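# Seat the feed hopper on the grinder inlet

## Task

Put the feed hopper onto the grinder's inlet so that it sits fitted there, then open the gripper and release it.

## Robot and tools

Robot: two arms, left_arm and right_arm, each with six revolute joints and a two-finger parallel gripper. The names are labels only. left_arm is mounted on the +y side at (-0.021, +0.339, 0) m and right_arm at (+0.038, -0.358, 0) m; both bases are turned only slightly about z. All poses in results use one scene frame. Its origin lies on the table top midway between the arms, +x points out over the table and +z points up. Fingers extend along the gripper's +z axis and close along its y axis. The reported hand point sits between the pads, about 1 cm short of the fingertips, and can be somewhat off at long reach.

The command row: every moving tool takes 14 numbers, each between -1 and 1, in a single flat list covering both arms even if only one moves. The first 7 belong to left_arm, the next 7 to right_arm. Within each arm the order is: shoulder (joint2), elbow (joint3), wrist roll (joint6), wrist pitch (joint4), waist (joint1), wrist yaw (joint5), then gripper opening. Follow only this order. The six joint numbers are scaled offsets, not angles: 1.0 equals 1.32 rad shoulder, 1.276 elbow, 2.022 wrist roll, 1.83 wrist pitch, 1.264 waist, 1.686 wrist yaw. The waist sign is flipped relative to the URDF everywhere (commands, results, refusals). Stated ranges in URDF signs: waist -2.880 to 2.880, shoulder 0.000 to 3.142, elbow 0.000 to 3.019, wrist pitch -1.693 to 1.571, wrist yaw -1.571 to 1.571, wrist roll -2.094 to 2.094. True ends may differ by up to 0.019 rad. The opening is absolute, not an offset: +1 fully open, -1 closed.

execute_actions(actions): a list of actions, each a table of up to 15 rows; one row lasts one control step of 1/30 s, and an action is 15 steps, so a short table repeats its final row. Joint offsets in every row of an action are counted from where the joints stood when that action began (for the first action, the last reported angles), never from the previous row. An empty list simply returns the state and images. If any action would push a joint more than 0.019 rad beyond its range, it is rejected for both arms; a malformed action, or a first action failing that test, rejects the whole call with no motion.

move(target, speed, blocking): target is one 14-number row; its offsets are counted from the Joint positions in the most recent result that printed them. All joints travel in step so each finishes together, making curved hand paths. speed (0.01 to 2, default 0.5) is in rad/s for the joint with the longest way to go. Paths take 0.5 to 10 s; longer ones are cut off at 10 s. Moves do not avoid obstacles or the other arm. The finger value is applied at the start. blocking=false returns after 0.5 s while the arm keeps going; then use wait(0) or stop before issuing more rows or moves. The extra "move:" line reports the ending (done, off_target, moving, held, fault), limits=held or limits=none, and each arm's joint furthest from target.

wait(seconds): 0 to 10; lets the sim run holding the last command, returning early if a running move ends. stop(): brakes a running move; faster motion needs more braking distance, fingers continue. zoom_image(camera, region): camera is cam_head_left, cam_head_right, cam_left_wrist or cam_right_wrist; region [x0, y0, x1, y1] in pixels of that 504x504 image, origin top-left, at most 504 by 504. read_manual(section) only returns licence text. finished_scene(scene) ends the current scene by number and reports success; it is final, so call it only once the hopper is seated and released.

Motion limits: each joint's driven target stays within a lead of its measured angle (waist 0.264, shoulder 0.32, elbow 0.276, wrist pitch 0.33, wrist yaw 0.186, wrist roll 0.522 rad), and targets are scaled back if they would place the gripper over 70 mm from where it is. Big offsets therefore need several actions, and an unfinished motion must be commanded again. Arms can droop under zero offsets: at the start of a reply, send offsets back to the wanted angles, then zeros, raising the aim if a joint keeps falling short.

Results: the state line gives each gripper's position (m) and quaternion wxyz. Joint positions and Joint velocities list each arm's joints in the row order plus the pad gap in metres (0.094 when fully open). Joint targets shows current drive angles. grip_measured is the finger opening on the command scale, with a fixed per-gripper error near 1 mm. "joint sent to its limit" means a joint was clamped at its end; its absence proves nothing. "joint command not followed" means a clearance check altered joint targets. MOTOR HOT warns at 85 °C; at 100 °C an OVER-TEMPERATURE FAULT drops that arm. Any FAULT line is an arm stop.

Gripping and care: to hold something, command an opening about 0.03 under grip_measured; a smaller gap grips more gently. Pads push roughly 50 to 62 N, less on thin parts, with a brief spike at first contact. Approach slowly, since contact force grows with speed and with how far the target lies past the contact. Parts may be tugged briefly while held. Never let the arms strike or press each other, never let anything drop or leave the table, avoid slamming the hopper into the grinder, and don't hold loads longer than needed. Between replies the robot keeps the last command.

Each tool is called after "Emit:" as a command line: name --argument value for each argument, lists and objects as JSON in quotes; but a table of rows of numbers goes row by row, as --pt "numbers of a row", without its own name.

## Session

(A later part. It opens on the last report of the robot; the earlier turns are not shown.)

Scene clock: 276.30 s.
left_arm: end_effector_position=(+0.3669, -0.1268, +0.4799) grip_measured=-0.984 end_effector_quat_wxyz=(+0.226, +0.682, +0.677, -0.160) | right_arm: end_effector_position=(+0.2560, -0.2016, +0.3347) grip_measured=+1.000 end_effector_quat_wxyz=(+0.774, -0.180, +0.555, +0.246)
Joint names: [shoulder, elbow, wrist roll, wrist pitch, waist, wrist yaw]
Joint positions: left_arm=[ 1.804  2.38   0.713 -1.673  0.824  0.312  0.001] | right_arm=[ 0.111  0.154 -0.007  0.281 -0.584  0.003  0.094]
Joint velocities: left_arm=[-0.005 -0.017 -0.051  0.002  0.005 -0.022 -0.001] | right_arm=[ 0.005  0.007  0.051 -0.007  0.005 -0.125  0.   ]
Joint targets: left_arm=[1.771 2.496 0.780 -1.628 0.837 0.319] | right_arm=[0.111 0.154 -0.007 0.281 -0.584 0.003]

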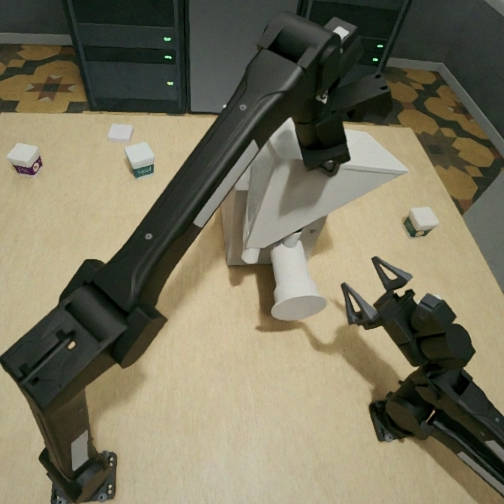

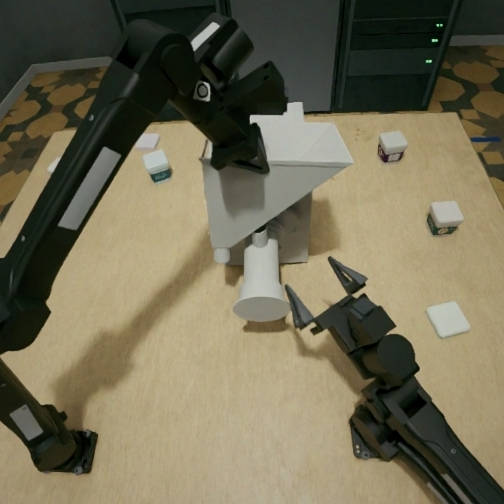

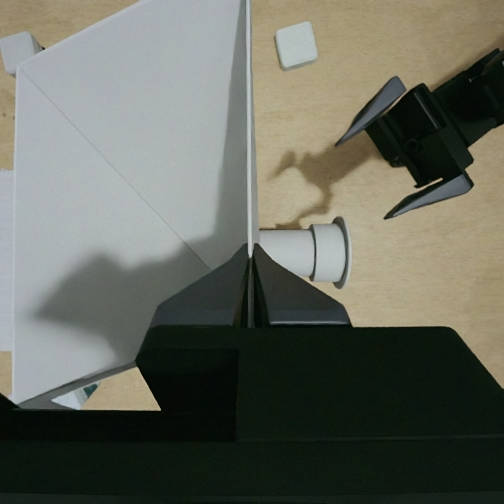

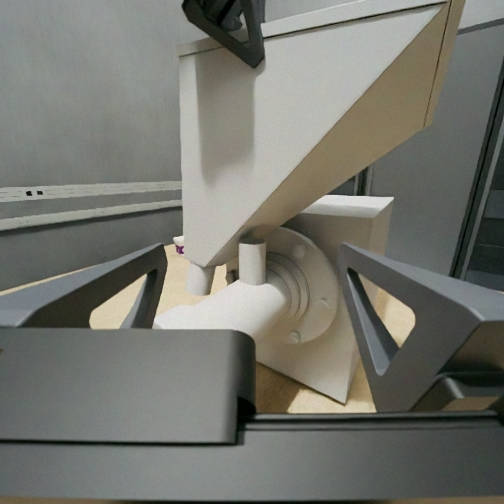

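Emit:
execute_actions --actions '[[[-0.12,0.02,0.03,0.02,0.02,-0.01,-1,0,0,0,0,0.2,0,1]],[[-0.12,0.02,0.03,0.02,0.02,-0.01,-1,0,0,0,0,0.2,0,1]],[[-0.12,0.03,0.03,0.02,0.02,-0.01,-1,0,0,0,0,0,0,1]],[[-0.1,0.04,0.03,0.02,0,-0.01,-1,0,0,0,0,0,0,1]]]'

Scene clock: 294.90 s.
left_arm: end_effector_position=(+0.3561, -0.1143, +0.4661) grip_measured=-0.984 end_effector_quat_wxyz=(+0.206, +0.685, +0.685, -0.140) | right_arm: end_effector_position=(+0.3048, -0.3314, +0.3347) grip_measured=+1.000 end_effector_quat_wxyz=(+0.811, -0.030, +0.583, +0.037)
Joint names: [shoulder, elbow, wrist roll, wrist pitch, waist, wrist yaw]
Joint positions: left_arm=[ 1.759  2.292  0.713 -1.674  0.834  0.268  0.001] | right_arm=[ 0.111  0.154 -0.007  0.281 -0.063  0.007  0.094]
Joint velocities: left_arm=[-0.005 -0.012 -0.066 -0.017 -0.005 -0.037  0.001] | right_arm=[-0.005 -0.012 -0.007 -0.007 -0.005  0.081  0.   ]
Joint targets: left_arm=[1.672 2.326 0.753 -1.650 0.834 0.259] | right_arm=[0.111 0.154 -0.007 0.281 -0.063 0.007]

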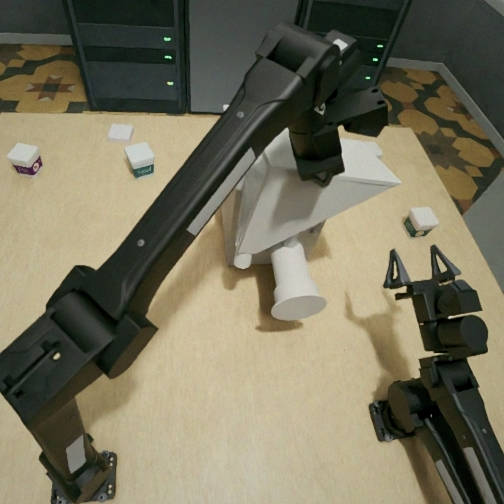

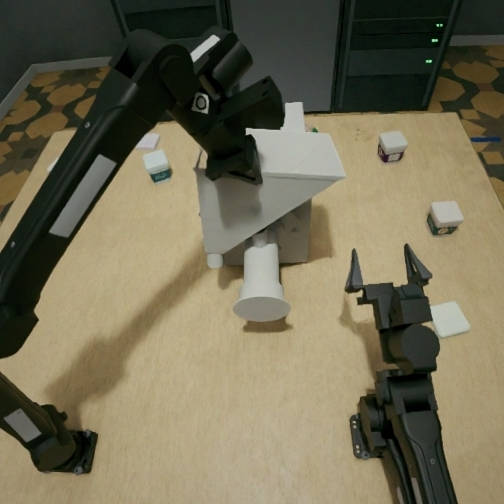

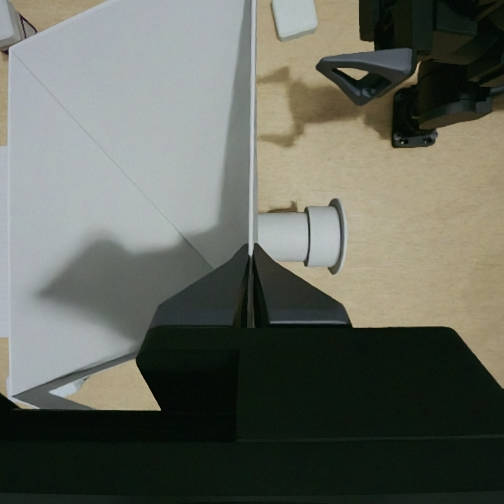

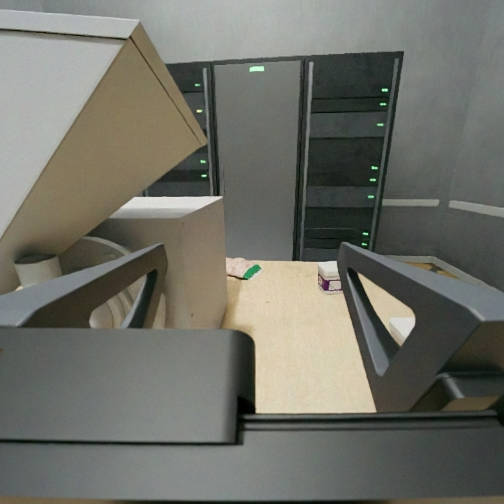

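Emit:
execute_actions --actions '[[[-0.15,-0.02,0.03,0,0,0,-1,0,0,0,0,0,0,1]],[[-0.15,-0.02,0.03,0,0,0,-1,0,0,0,0,0,0,1]],[[-0.15,0,0.03,0,0,0,-1,0,0,0,0,0,0,1]],[[-0.15,0.02,0.03,0,0,0,-1,0,0,0,0,0,0,1]],[[-0.15,0.04,0.03,0,0,0,-1,0,0,0,0,0,0,1]],[[-0.12,0.06,0.03,0,0,0,-1,0,0,0,0,0,0,1]]]'

Scene clock: 311.23 s.
left_arm: end_effector_position=(+0.2769, -0.0323, +0.4864) grip_measured=-0.985 end_effector_quat_wxyz=(+0.203, +0.696, +0.675, -0.137) | right_arm: end_effector_position=(+0.3048, -0.3314, +0.3347) grip_measured=+1.000 end_effector_quat_wxyz=(+0.811, -0.030, +0.583, +0.037)
Joint names: [shoulder, elbow, wrist roll, wrist pitch, waist, wrist yaw]
Joint positions: left_arm=[ 1.456  1.979  0.746 -1.675  0.833  0.27   0.001] | right_arm=[ 0.111  0.154 -0.007  0.281 -0.063  0.007  0.094]
Joint velocities: left_arm=[-0.063  0.012  0.007 -0.002  0.015  0.007 -0.001] | right_arm=[-0.005 -0.007  0.037 -0.002  0.005  0.007  0.   ]
Joint targets: left_arm=[1.373 2.034 0.791 -1.675 0.833 0.270] | right_arm=[0.111 0.154 -0.007 0.281 -0.063 0.007]

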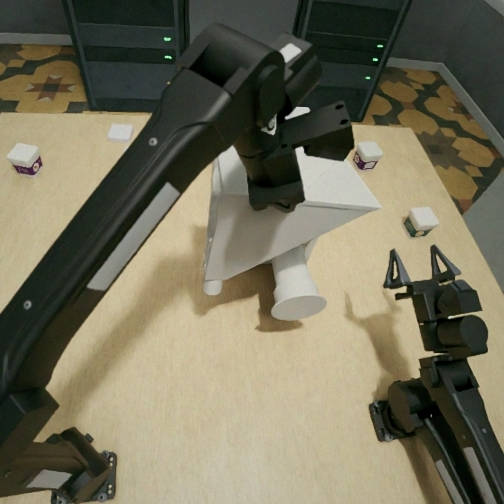

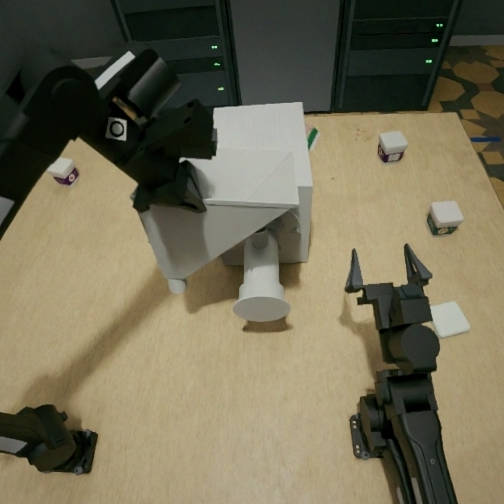

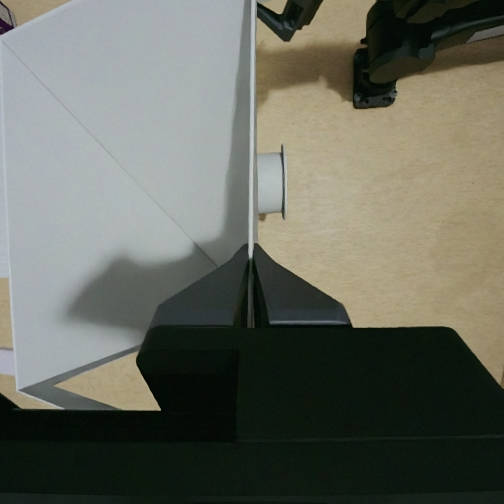

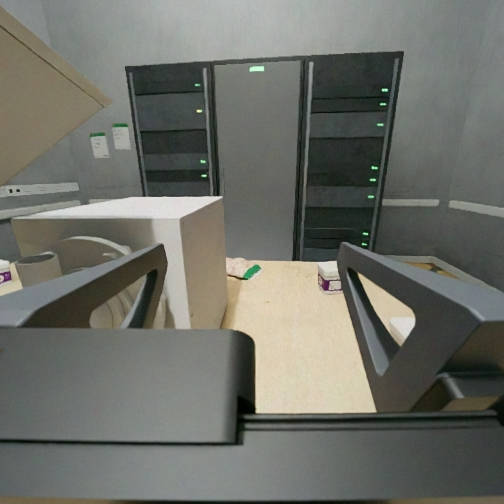

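Emit:
execute_actions --actions '[[[-0.12,0.055,0.03,0.01,0.03,0,-1,0,0,0,0,-0.2,0,1]],[[-0.12,0.055,0.03,0.01,0.03,0,-1,0,0,0,0,-0.2,0,1]],[[-0.12,0.055,0.03,0.01,0.03,0,-1,0,0,0,0,0,0,1]],[[-0.12,0.055,0.03,0.01,0,0,-1,0,0,0,0,0,0,1]],[[-0.12,0.055,0.02,0.01,0,0,-1,0,0,0,0,0,0,1]],[[-0.03,0.15,0.02,0.01,0,0,-1,0,0,0,0,0,0,1]],[[-0.03,0.15,0.02,0.01,0,0,-1,0,0,0,0,0,0,1]],[[-0.03,0.15,0.02,0.01,0,0,-1,0,0,0,0,0,0,1]],[[-0.04,0.08,0.02,0.01,0,0,-1,0,0,0,0,0,0,1]]]'

Scene clock: 330.73 s.
left_arm: end_effector_position=(+0.1284, +0.0860, +0.7012) grip_measured=-0.984 end_effector_quat_wxyz=(+0.448, +0.654, +0.586, -0.171) | right_arm: end_effector_position=(+0.2560, -0.2016, +0.3347) grip_measured=+1.000 end_effector_quat_wxyz=(+0.774, -0.180, +0.555, +0.246)
Joint names: [shoulder, elbow, wrist roll, wrist pitch, waist, wrist yaw]
Joint positions: left_arm=[ 1.103  2.182  0.657 -1.675  0.913  0.273  0.001] | right_arm=[ 0.111  0.154 -0.007  0.281 -0.584  0.003  0.094]
Joint velocities: left_arm=[-0.005 -0.007 -0.051 -0.002 -0.005  0.007 -0.   ] | right_arm=[-0.005  0.007 -0.051  0.002  0.005 -0.022  0.   ]
Joint targets: left_arm=[1.053 2.280 0.711 -1.657 0.913 0.273] | right_arm=[0.111 0.154 -0.007 0.281 -0.584 0.003]

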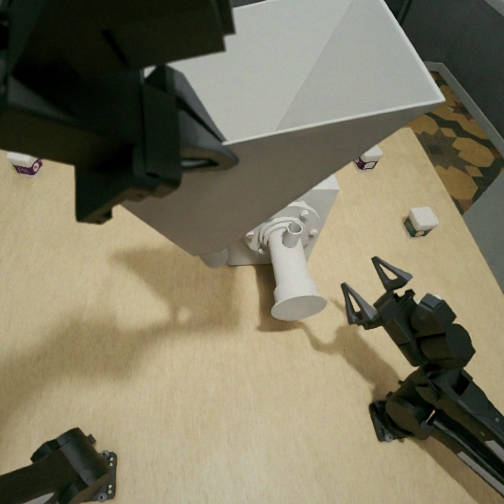

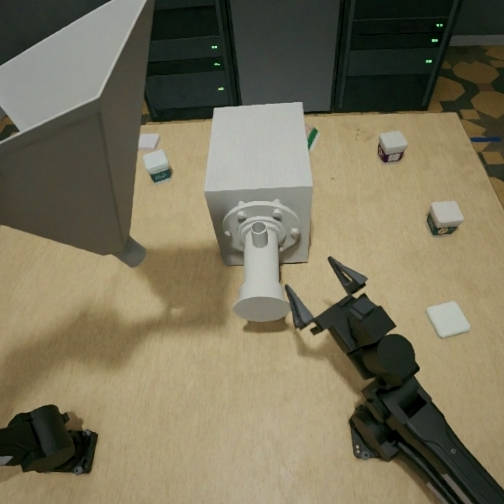

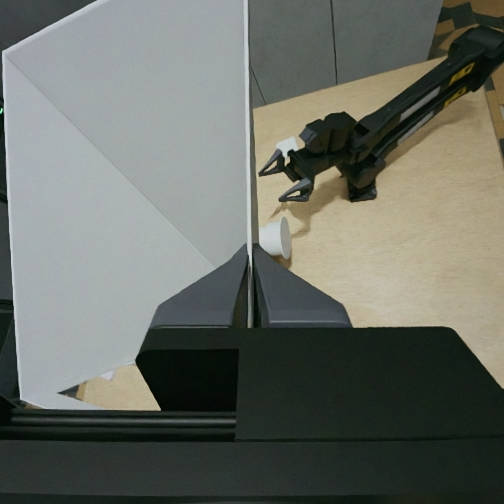

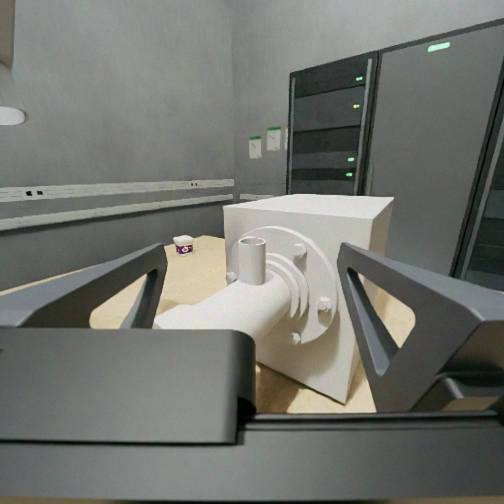

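Emit:
execute_actions --actions '[[[0,0.16,0.04,0.01,0,0.02,-1,0,0,0,0,0,0,1]],[[0.01,0.16,0.04,0.01,0,0.02,-1,0,0,0,0,0,0,1]],[[0.01,0.16,0.04,0.01,0,0.02,-1,0,0,0,0,0,0,1]],[[0.01,0.16,0.04,0.01,0,0.02,-1,0,0,0,0,0,0,1]],[[0,0.16,0.04,0.01,0,0,-1,0,0,0,0,0,0,1]],[[-0.04,0.06,0.03,0.01,0,0,-1,0,0,0,0,0,0,1]]]'

Scene clock: 341.03 s.
left_arm: end_effector_position=(+0.1232, +0.0601, +0.8246) grip_measured=-0.982 end_effector_quat_wxyz=(+0.565, +0.630, +0.484, -0.224) | right_arm: end_effector_position=(+0.2560, -0.2016, +0.3347) grip_measured=+1.000 end_effector_quat_wxyz=(+0.774, -0.180, +0.555, +0.246)
Joint names: [shoulder, elbow, wrist roll, wrist pitch, waist, wrist yaw]
Joint positions: left_arm=[ 1.374  2.761  0.653 -1.675  0.913  0.401  0.001] | right_arm=[ 0.111  0.154 -0.007  0.281 -0.584  0.003  0.094]
Joint velocities: left_arm=[-0.015  0.007  0.007 -0.002 -0.005 -0.081  0.   ] | right_arm=[ 0.005 -0.012  0.037 -0.012  0.015  0.066  0.   ]
Joint targets: left_arm=[1.321 2.837 0.726 -1.657 0.913 0.401] | right_arm=[0.111 0.154 -0.007 0.281 -0.584 0.003]

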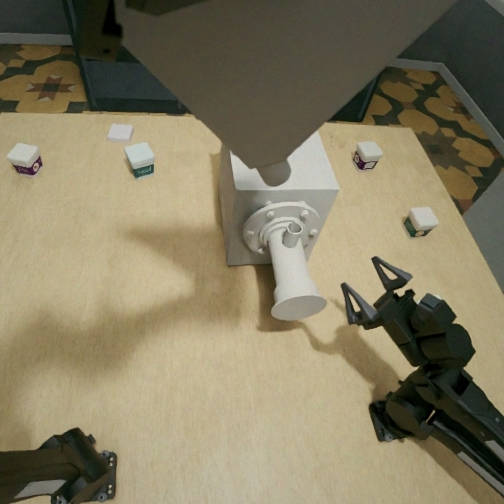

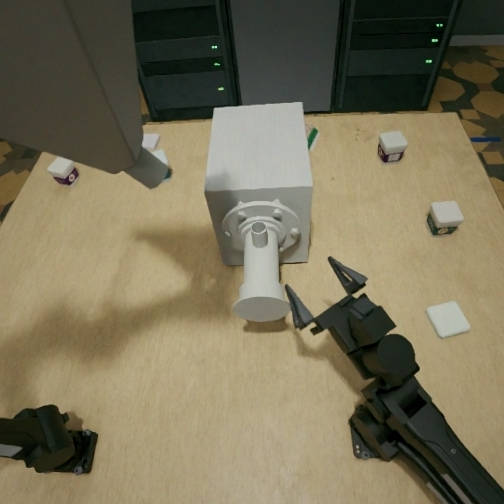

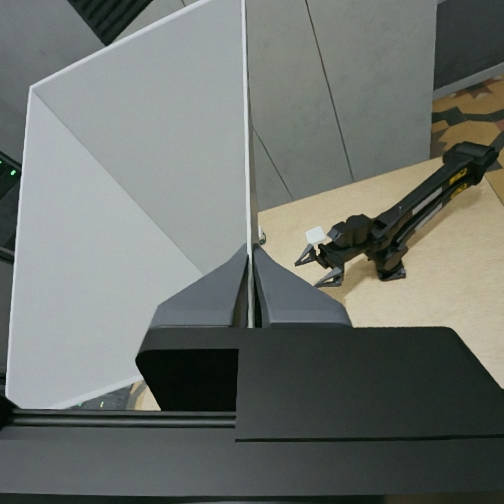

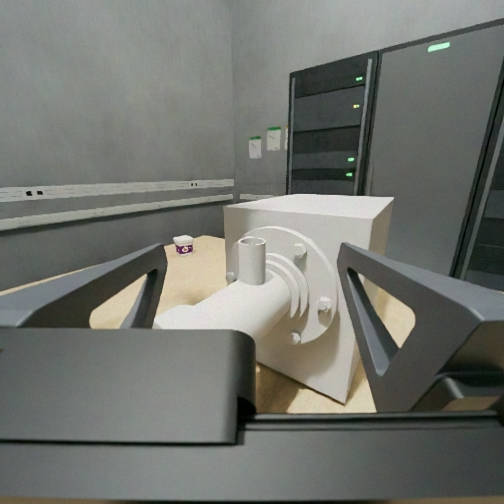

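Emit:
execute_actions --actions '[[[0.02,0.055,0.06,0.01,0.02,0,-1,0,0,0,0,0,0,1]],[[0.02,0.055,0.06,0.01,0.01,0,-1,0,0,0,0,0,0,1]],[[0.01,0.055,0.06,0.01,0,0,-1,0,0,0,0,0,0,1]],[[0,0.055,0.06,0.01,0,0,-1,0,0,0,0,0,0,1]],[[-0.01,0.055,0.05,0.01,0,0,-1,0,0,0,0,0,0,1]],[[-0.045,0.055,0.035,0.01,0,0,-1,0,0,0,0,0,0,1]]]'

Scene clock: 350.10 s.
left_arm: end_effector_position=(+0.3204, -0.1967, +0.5729) grip_measured=-0.981 end_effector_quat_wxyz=(+0.343, +0.729, +0.555, -0.204) | right_arm: end_effector_position=(+0.2560, -0.2016, +0.3347) grip_measured=+1.000 end_effector_quat_wxyz=(+0.774, -0.180, +0.555, +0.246)
Joint names: [shoulder, elbow, wrist roll, wrist pitch, waist, wrist yaw]
Joint positions: left_arm=[ 1.939  2.783  0.786 -1.675  0.932  0.399  0.001] | right_arm=[ 0.111  0.154 -0.007  0.281 -0.584  0.003  0.094]
Joint velocities: left_arm=[ 0.044  0.012  0.007 -0.017  0.015  0.037  0.   ] | right_arm=[-0.005 -0.012  0.051 -0.012  0.005 -0.007  0.   ]
Joint targets: left_arm=[1.869 2.831 0.834 -1.662 0.932 0.399] | right_arm=[0.111 0.154 -0.007 0.281 -0.584 0.003]

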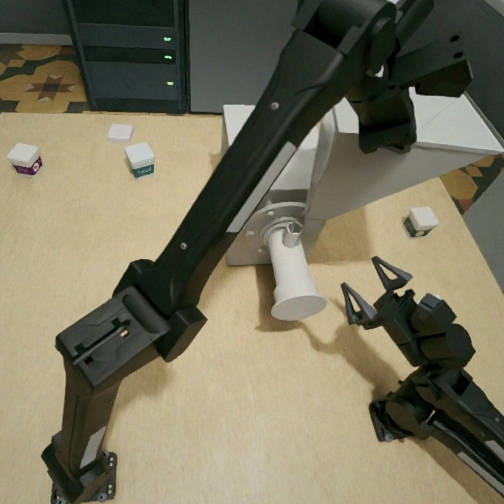

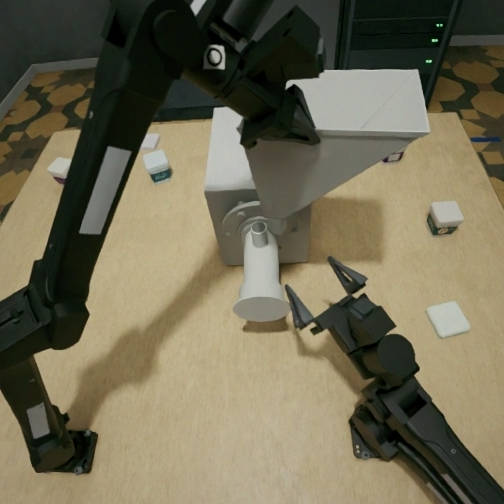

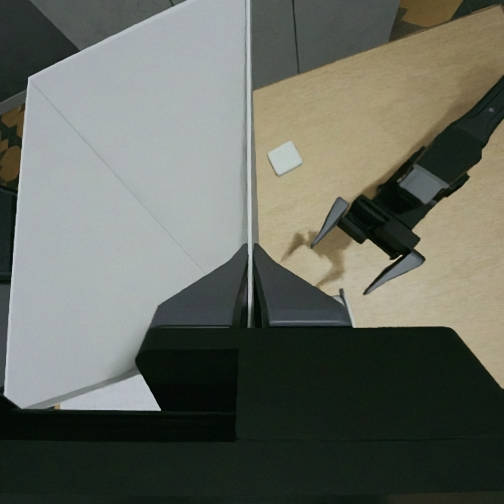

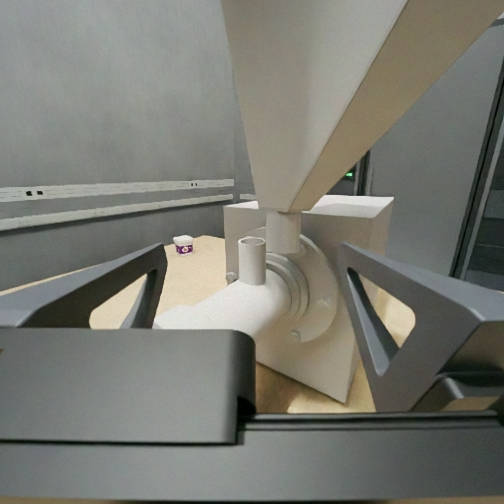

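Emit:
execute_actions --actions '[[[-0.13,0,0.03,0,0,0,-1,0,0,0,0,0,0,1]],[[-0.13,0,0.03,0,0,0,-1,0,0,0,0,0,0,1]],[[-0.1,0.03,0.03,0,0,0,-1,0,0,0,0,0,0,1]],[[-0.06,0.03,0.03,0,0,0,-1,0,0,0,0,0,0,1]]]'

Scene clock: 357.97 s.
left_arm: end_effector_position=(+0.3187, -0.2001, +0.5344) grip_measured=-0.984 end_effector_quat_wxyz=(+0.298, +0.748, +0.557, -0.205) | right_arm: end_effector_position=(+0.2560, -0.2016, +0.3347) grip_measured=+1.000 end_effector_quat_wxyz=(+0.774, -0.180, +0.555, +0.246)
Joint names: [shoulder, elbow, wrist roll, wrist pitch, waist, wrist yaw]
Joint positions: left_arm=[ 1.917  2.656  0.825 -1.675  0.935  0.411  0.001] | right_arm=[ 0.111  0.154 -0.007  0.281 -0.584  0.003  0.094]
Joint velocities: left_arm=[ 0.005  0.007  0.095 -0.017  0.024 -0.007 -0.001] | right_arm=[ 0.005  0.002 -0.066  0.002 -0.005 -0.037  0.   ]
Joint targets: left_arm=[1.840 2.693 0.872 -1.675 0.935 0.409] | right_arm=[0.111 0.154 -0.007 0.281 -0.584 0.003]

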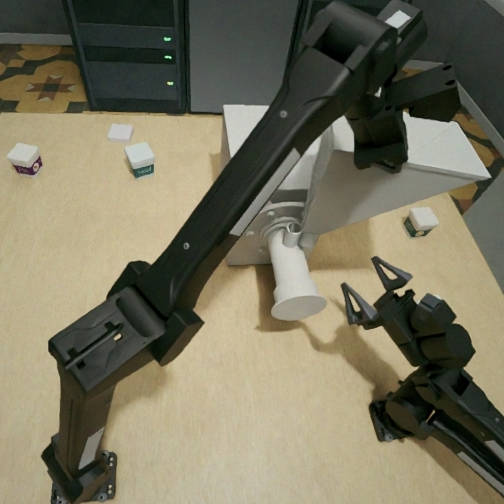

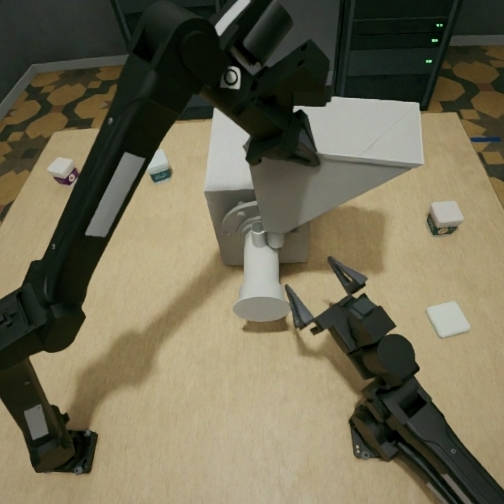

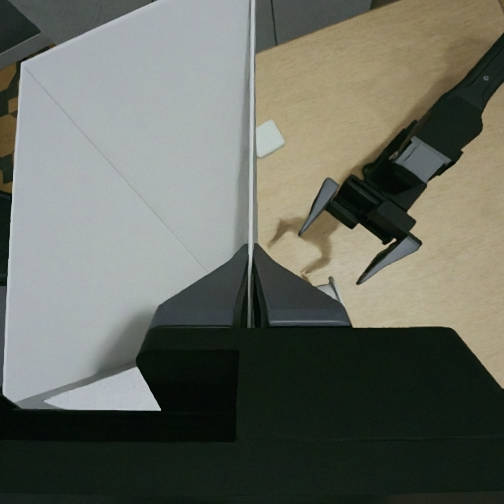

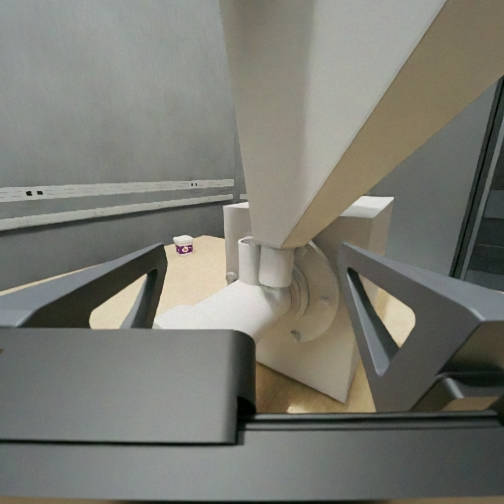

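Emit:
execute_actions --actions '[[[-0.055,0.03,0.02,0,0,0,-1,0.12,0.075,0,-0.04,0.075,0,1]],[[-0.055,0.03,0.02,0,0,0,-1,0.12,0.075,0,0,0,0,1]],[[-0.055,0.03,0.02,0,0,0,-1,0.12,0.085,0,0.03,0,0,1]],[[-0.055,0.03,0.02,0,0,0,-1,0.08,0.07,0,0.03,0,0,1]]]'

Scene clock: 370.57 s.
left_arm: end_effector_position=(+0.3186, -0.2002, +0.5345) grip_measured=-0.984 end_effector_quat_wxyz=(+0.298, +0.748, +0.556, -0.206) | right_arm: end_effector_position=(+0.3705, -0.1653, +0.2736) grip_measured=+1.000 end_effector_quat_wxyz=(+0.654, -0.193, +0.710, +0.174)
Joint names: [shoulder, elbow, wrist roll, wrist pitch, waist, wrist yaw]
Joint positions: left_arm=[ 1.917  2.656  0.825 -1.675  0.935  0.412  0.001] | right_arm=[ 0.722  0.353 -0.005  0.285 -0.486  0.003  0.094]
Joint velocities: left_arm=[ 0.005  0.012  0.066 -0.017  0.015 -0.022  0.   ] | right_arm=[ 0.005  0.002 -0.022  0.002  0.015 -0.037  0.   ]
Joint targets: left_arm=[1.844 2.694 0.866 -1.675 0.935 0.412] | right_arm=[0.726 0.398 -0.007 0.306 -0.488 0.002]

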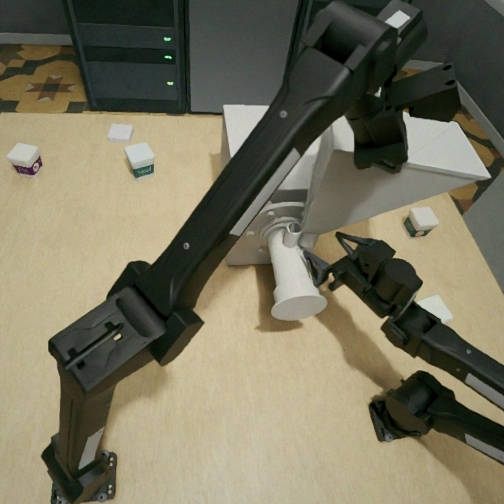

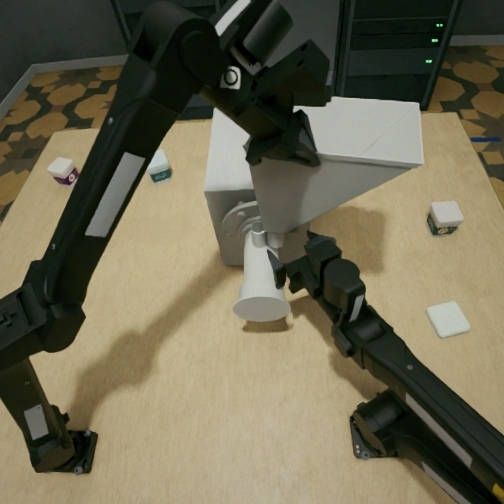

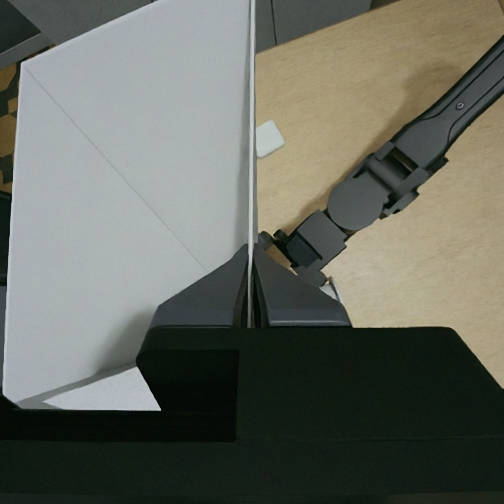

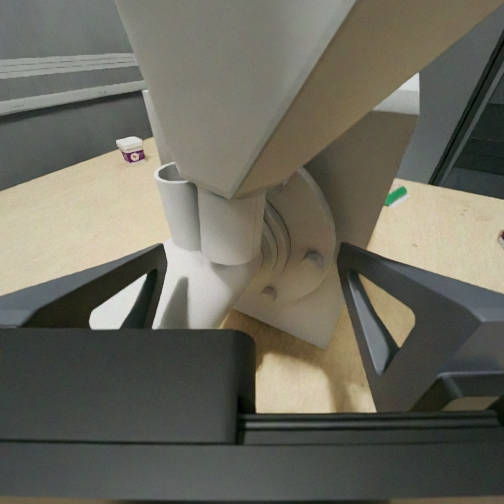

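Emit:
execute_actions --actions '[[[-0.055,0.03,0.02,0,0,0,-1,0,0.055,0,0.01,-0.028,0,0]],[[-0.055,0.03,0.02,0,0,0,-1,0.045,0.065,0,0.01,0,0,0]],[[-0.055,0.03,0.02,0,0,0,-1,0,0.03,0,0.01,0,0,0]]]'

Scene clock: 380.00 s.
left_arm: end_effector_position=(+0.3186, -0.2002, +0.5345) grip_measured=-0.984 end_effector_quat_wxyz=(+0.298, +0.748, +0.556, -0.206) | right_arm: end_effector_position=(+0.3777, -0.1476, +0.2817) grip_measured=+0.003 end_effector_quat_wxyz=(+0.649, -0.204, +0.710, +0.182)
Joint names: [shoulder, elbow, wrist roll, wrist pitch, waist, wrist yaw]
Joint positions: left_arm=[ 1.917  2.656  0.825 -1.675  0.935  0.412  0.001] | right_arm=[ 0.775  0.399 -0.005  0.285 -0.516  0.004  0.047]
Joint velocities: left_arm=[ 0.005 -0.007  0.007 -0.017 -0.005 -0.022  0.   ] | right_arm=[-0.005  0.007 -0.037 -0.017 -0.015 -0.007  0.   ]
Joint targets: left_arm=[1.844 2.694 0.866 -1.675 0.935 0.412] | right_arm=[0.775 0.438 -0.005 0.304 -0.516 0.004]

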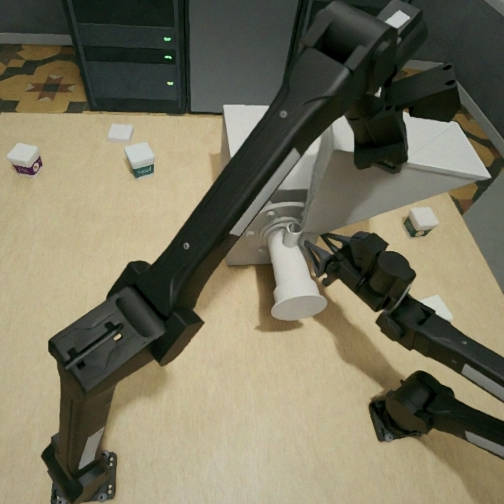

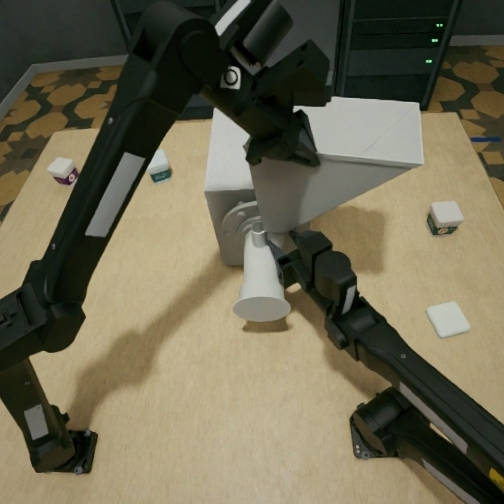

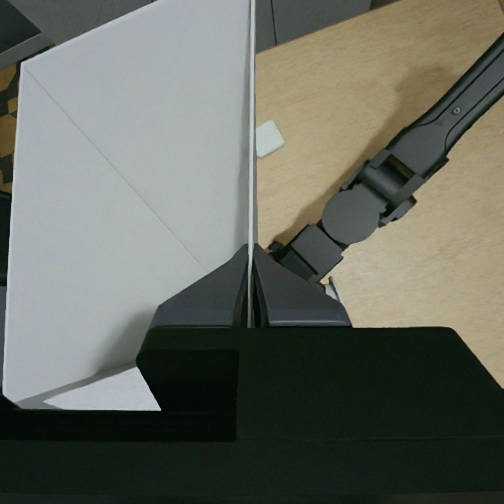

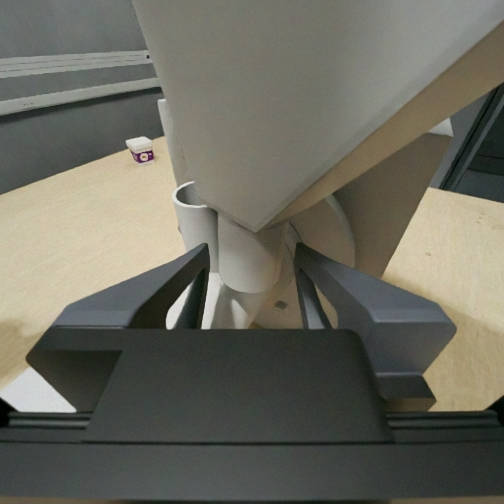

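Emit:
execute_actions --actions '[[[-0.055,0.03,0.02,0,0,0,-1,0.02,0.058,0,0.01,0,0,-0.15]],[[-0.055,0.03,0.02,0,0,0,-1,0,0.03,0,0.01,0,0,-0.4]],[[-0.07,0.035,0.02,0,0,0,-1,-0.03,0.08,0,0.02,0,0,-0.4]],[[-0.07,0.035,0.02,0,0,0,-1,-0.03,0.08,0,0.02,0,0,-0.4]]]'

Scene clock: 387.47 s.
left_arm: end_effector_position=(+0.3211, -0.1987, +0.5341) grip_measured=-0.984 end_effector_quat_wxyz=(+0.299, +0.749, +0.556, -0.200) | right_arm: end_effector_position=(+0.3829, -0.1512, +0.3040) grip_measured=-0.397 end_effector_quat_wxyz=(+0.666, -0.187, +0.699, +0.179)
Joint names: [shoulder, elbow, wrist roll, wrist pitch, waist, wrist yaw]
Joint positions: left_arm=[ 1.916  2.656  0.833 -1.675  0.933  0.402  0.001] | right_arm=[ 0.763  0.429  0.002  0.285 -0.512  0.028  0.028]
Joint velocities: left_arm=[-0.005 -0.007 -0.007  0.002  0.005 -0.066  0.   ] | right_arm=[ 0.005  0.007 -0.022  0.007 -0.005  0.022  0.   ]
Joint targets: left_arm=[1.840 2.692 0.866 -1.675 0.933 0.402] | right_arm=[0.732 0.531 0.001 0.322 -0.512 0.020]

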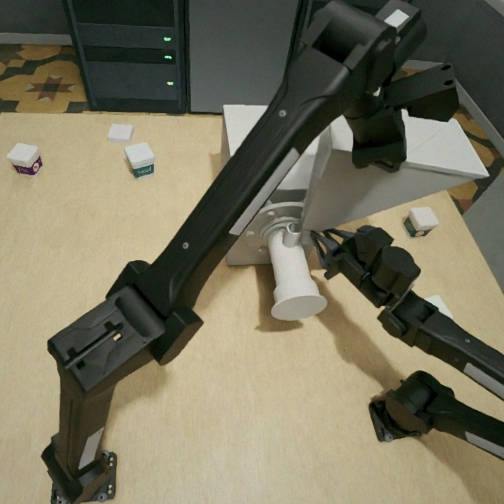

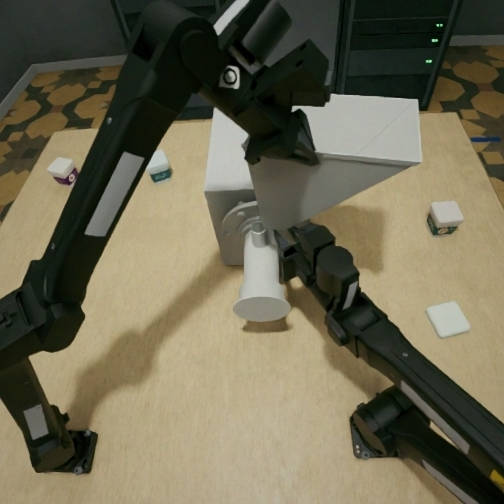

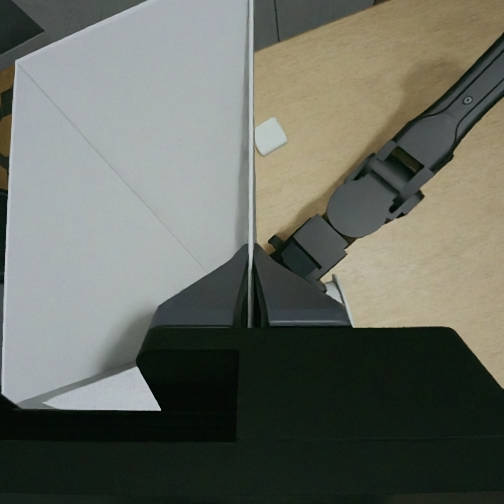

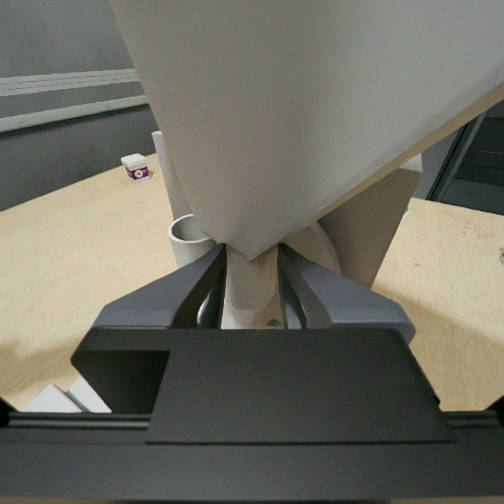

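Emit:
execute_actions --actions '[[[-0.055,0.03,0.02,0,0,0,-1,0.025,0.03,0,0.005,0,-0.01,-0.15]],[[-0.055,0.03,0.02,0,0,0,-1,0.03,0.055,0,0.005,0,0,-0.15]],[[-0.055,0.03,0.02,0,0,0,-1,0.03,0.055,0,0.005,0,0,-0.15]],[[-0.055,0.03,0.02,0,0,0,-1,0,0.03,0,0.005,0,0,-0.4]]]'

Emit:
execute_actions --actions '[[[-0.08,0.02,0.02,0,0,0,-1,-0.06,0.06,0,0.015,0,0,-0.4]],[[-0.08,0.02,0.02,0,0,0,-1,-0.06,0.06,0,0.015,0,0,-0.4]]]'

Scene clock: 397.70 s.
left_arm: end_effector_position=(+0.3211, -0.1987, +0.5339) grip_measured=-0.984 end_effector_quat_wxyz=(+0.300, +0.750, +0.555, -0.199) | right_arm: end_effector_position=(+0.3952, -0.1411, +0.2904) grip_measured=-0.204 end_effector_quat_wxyz=(+0.647, -0.195, +0.715, +0.180)
Joint names: [shoulder, elbow, wrist roll, wrist pitch, waist, wrist yaw]
Joint positions: left_arm=[ 1.916  2.655  0.835 -1.675  0.933  0.402  0.001] | right_arm=[ 0.836  0.453  0.006  0.285 -0.512  0.016  0.037]
Joint velocities: left_arm=[-0.005  0.007 -0.022 -0.002  0.015  0.007  0.   ] | right_arm=[-0.005  0.002  0.007  0.012 -0.005 -0.022 -0.001]
Joint targets: left_arm=[1.844 2.693 0.876 -1.675 0.933 0.402] | right_arm=[0.836 0.491 0.003 0.294 -0.512 0.018]

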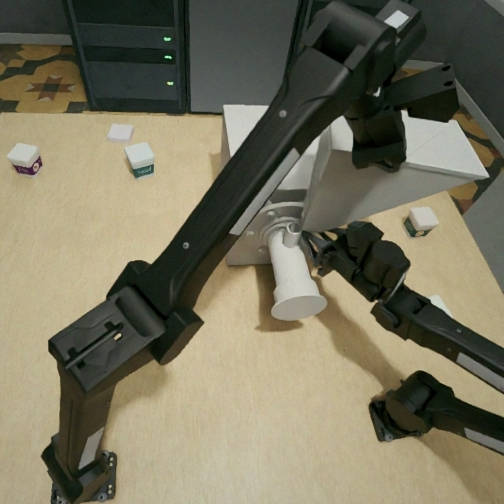

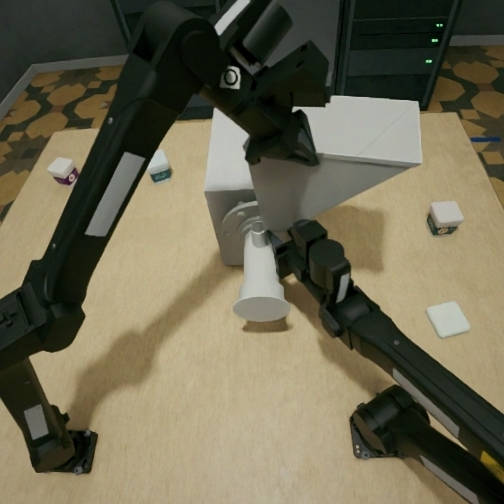

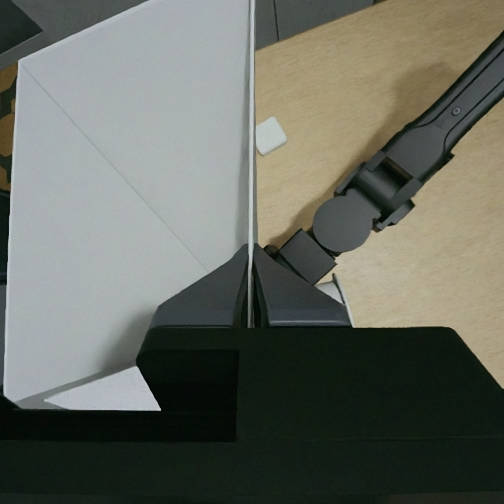

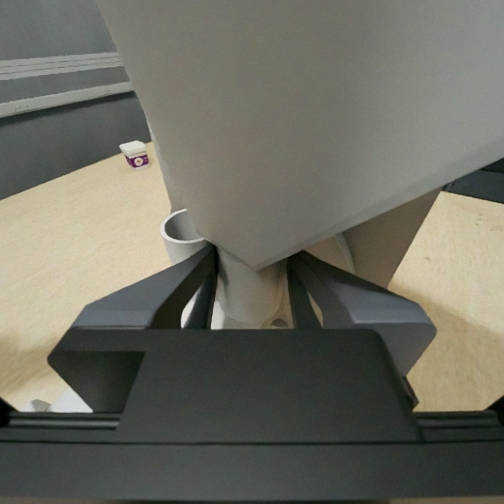

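Scene clock: 398.70 s.
left_arm: end_effector_position=(+0.2992, -0.1843, +0.5672) grip_measured=-0.984 end_effector_quat_wxyz=(+0.322, +0.750, +0.539, -0.207) | right_arm: end_effector_position=(+0.3785, -0.1456, +0.3253) grip_measured=-0.205 end_effector_quat_wxyz=(+0.680, -0.208, +0.680, +0.180)
Joint names: [shoulder, elbow, wrist roll, wrist pitch, waist, wrist yaw]
Joint positions: left_arm=[ 1.86   2.651  0.835 -1.675  0.942  0.418  0.001] | right_arm=[ 0.742  0.454 -0.038  0.276 -0.52   0.005  0.037]
Joint velocities: left_arm=[-0.005 -0.007  0.007 -0.002 -0.005 -0.037  0.002] | right_arm=[-0.005  0.002  0.022 -0.002  0.015 -0.037 -0.   ]
Joint targets: left_arm=[1.783 2.678 0.876 -1.675 0.937 0.410] | right_arm=[0.709 0.531 -0.015 0.309 -0.516 0.010]

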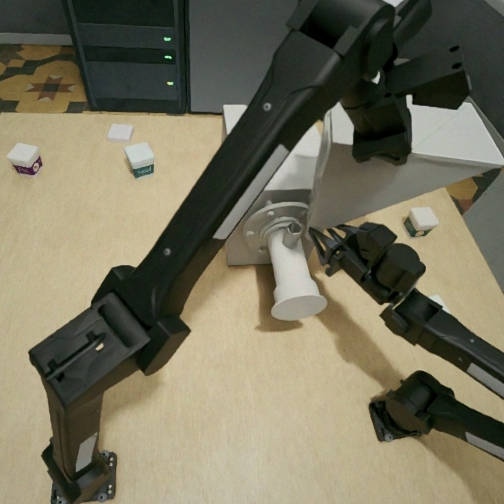

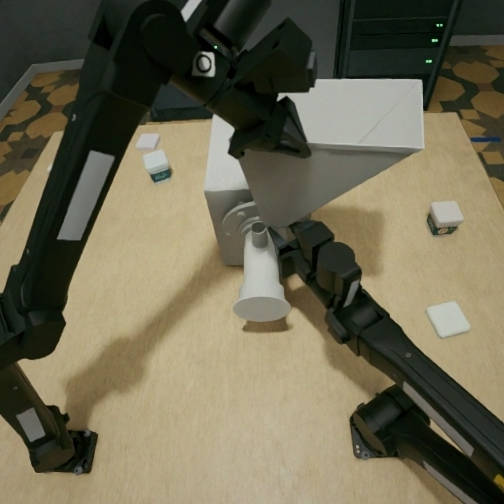

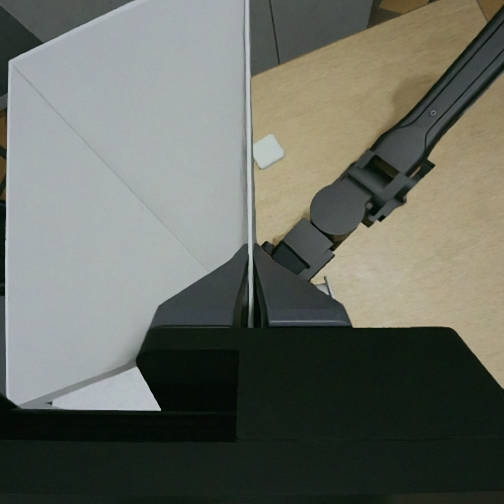

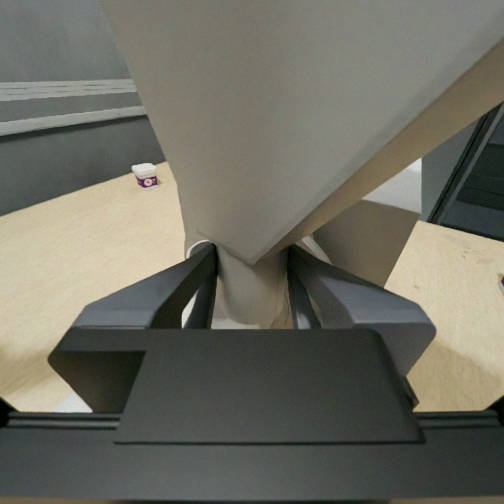

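Emit:
execute_actions --actions '[[[-0.08,0.02,0.02,0,0,0,-1,-0.01,0.1,0.02,0.01,-0.03,0,-0.4]],[[-0.065,0.025,0.02,0,-0.03,0,-1,0.015,0.11,0.02,0.01,-0.03,0,-0.4]],[[-0.06,0.025,0.02,0,-0.03,0,-1,0.015,0.11,0.02,0.01,-0.03,0,-0.4]],[[-0.06,0.025,0.02,0,0,0,-1,-0.015,0.06,0.01,0.01,0,0,-0.4]]]'

Scene clock: 408.13 s.
left_arm: end_effector_position=(+0.3062, -0.1432, +0.6046) grip_measured=-0.983 end_effector_quat_wxyz=(+0.352, +0.718, +0.564, -0.204) | right_arm: end_effector_position=(+0.3801, -0.0988, +0.3629) grip_measured=-0.206 end_effector_quat_wxyz=(+0.681, -0.230, +0.661, +0.214)
Joint names: [shoulder, elbow, wrist roll, wrist pitch, waist, wrist yaw]
Joint positions: left_arm=[ 1.79   2.646  0.79  -1.675  0.889  0.417  0.001] | right_arm=[ 0.819  0.567 -0.03   0.27  -0.614  0.014  0.037]
Joint velocities: left_arm=[ 0.005  0.002  0.037 -0.007  0.005 -0.037 -0.001] | right_arm=[-0.024 -0.017 -0.037  0.017 -0.005 -0.007 -0.   ]
Joint targets: left_arm=[1.713 2.678 0.835 -1.675 0.889 0.417] | right_arm=[0.799 0.644 -0.005 0.289 -0.614 0.014]

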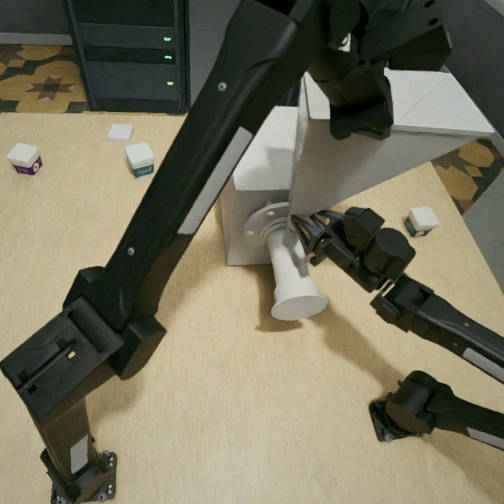

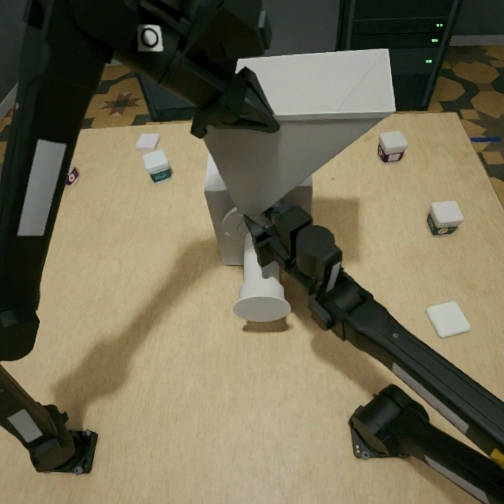

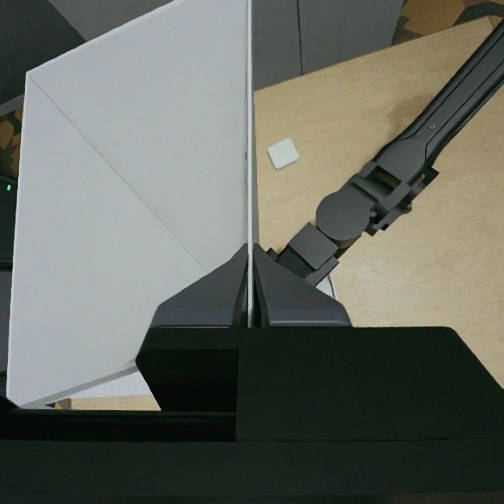

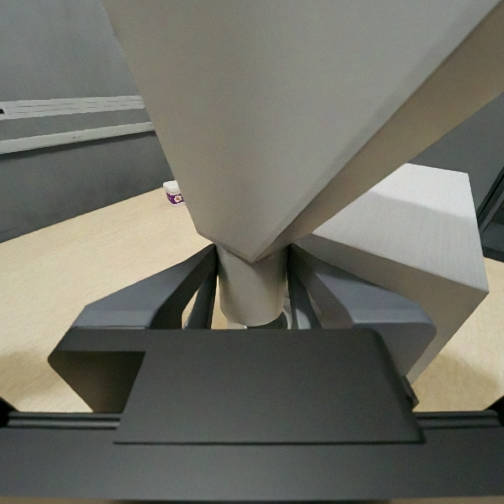

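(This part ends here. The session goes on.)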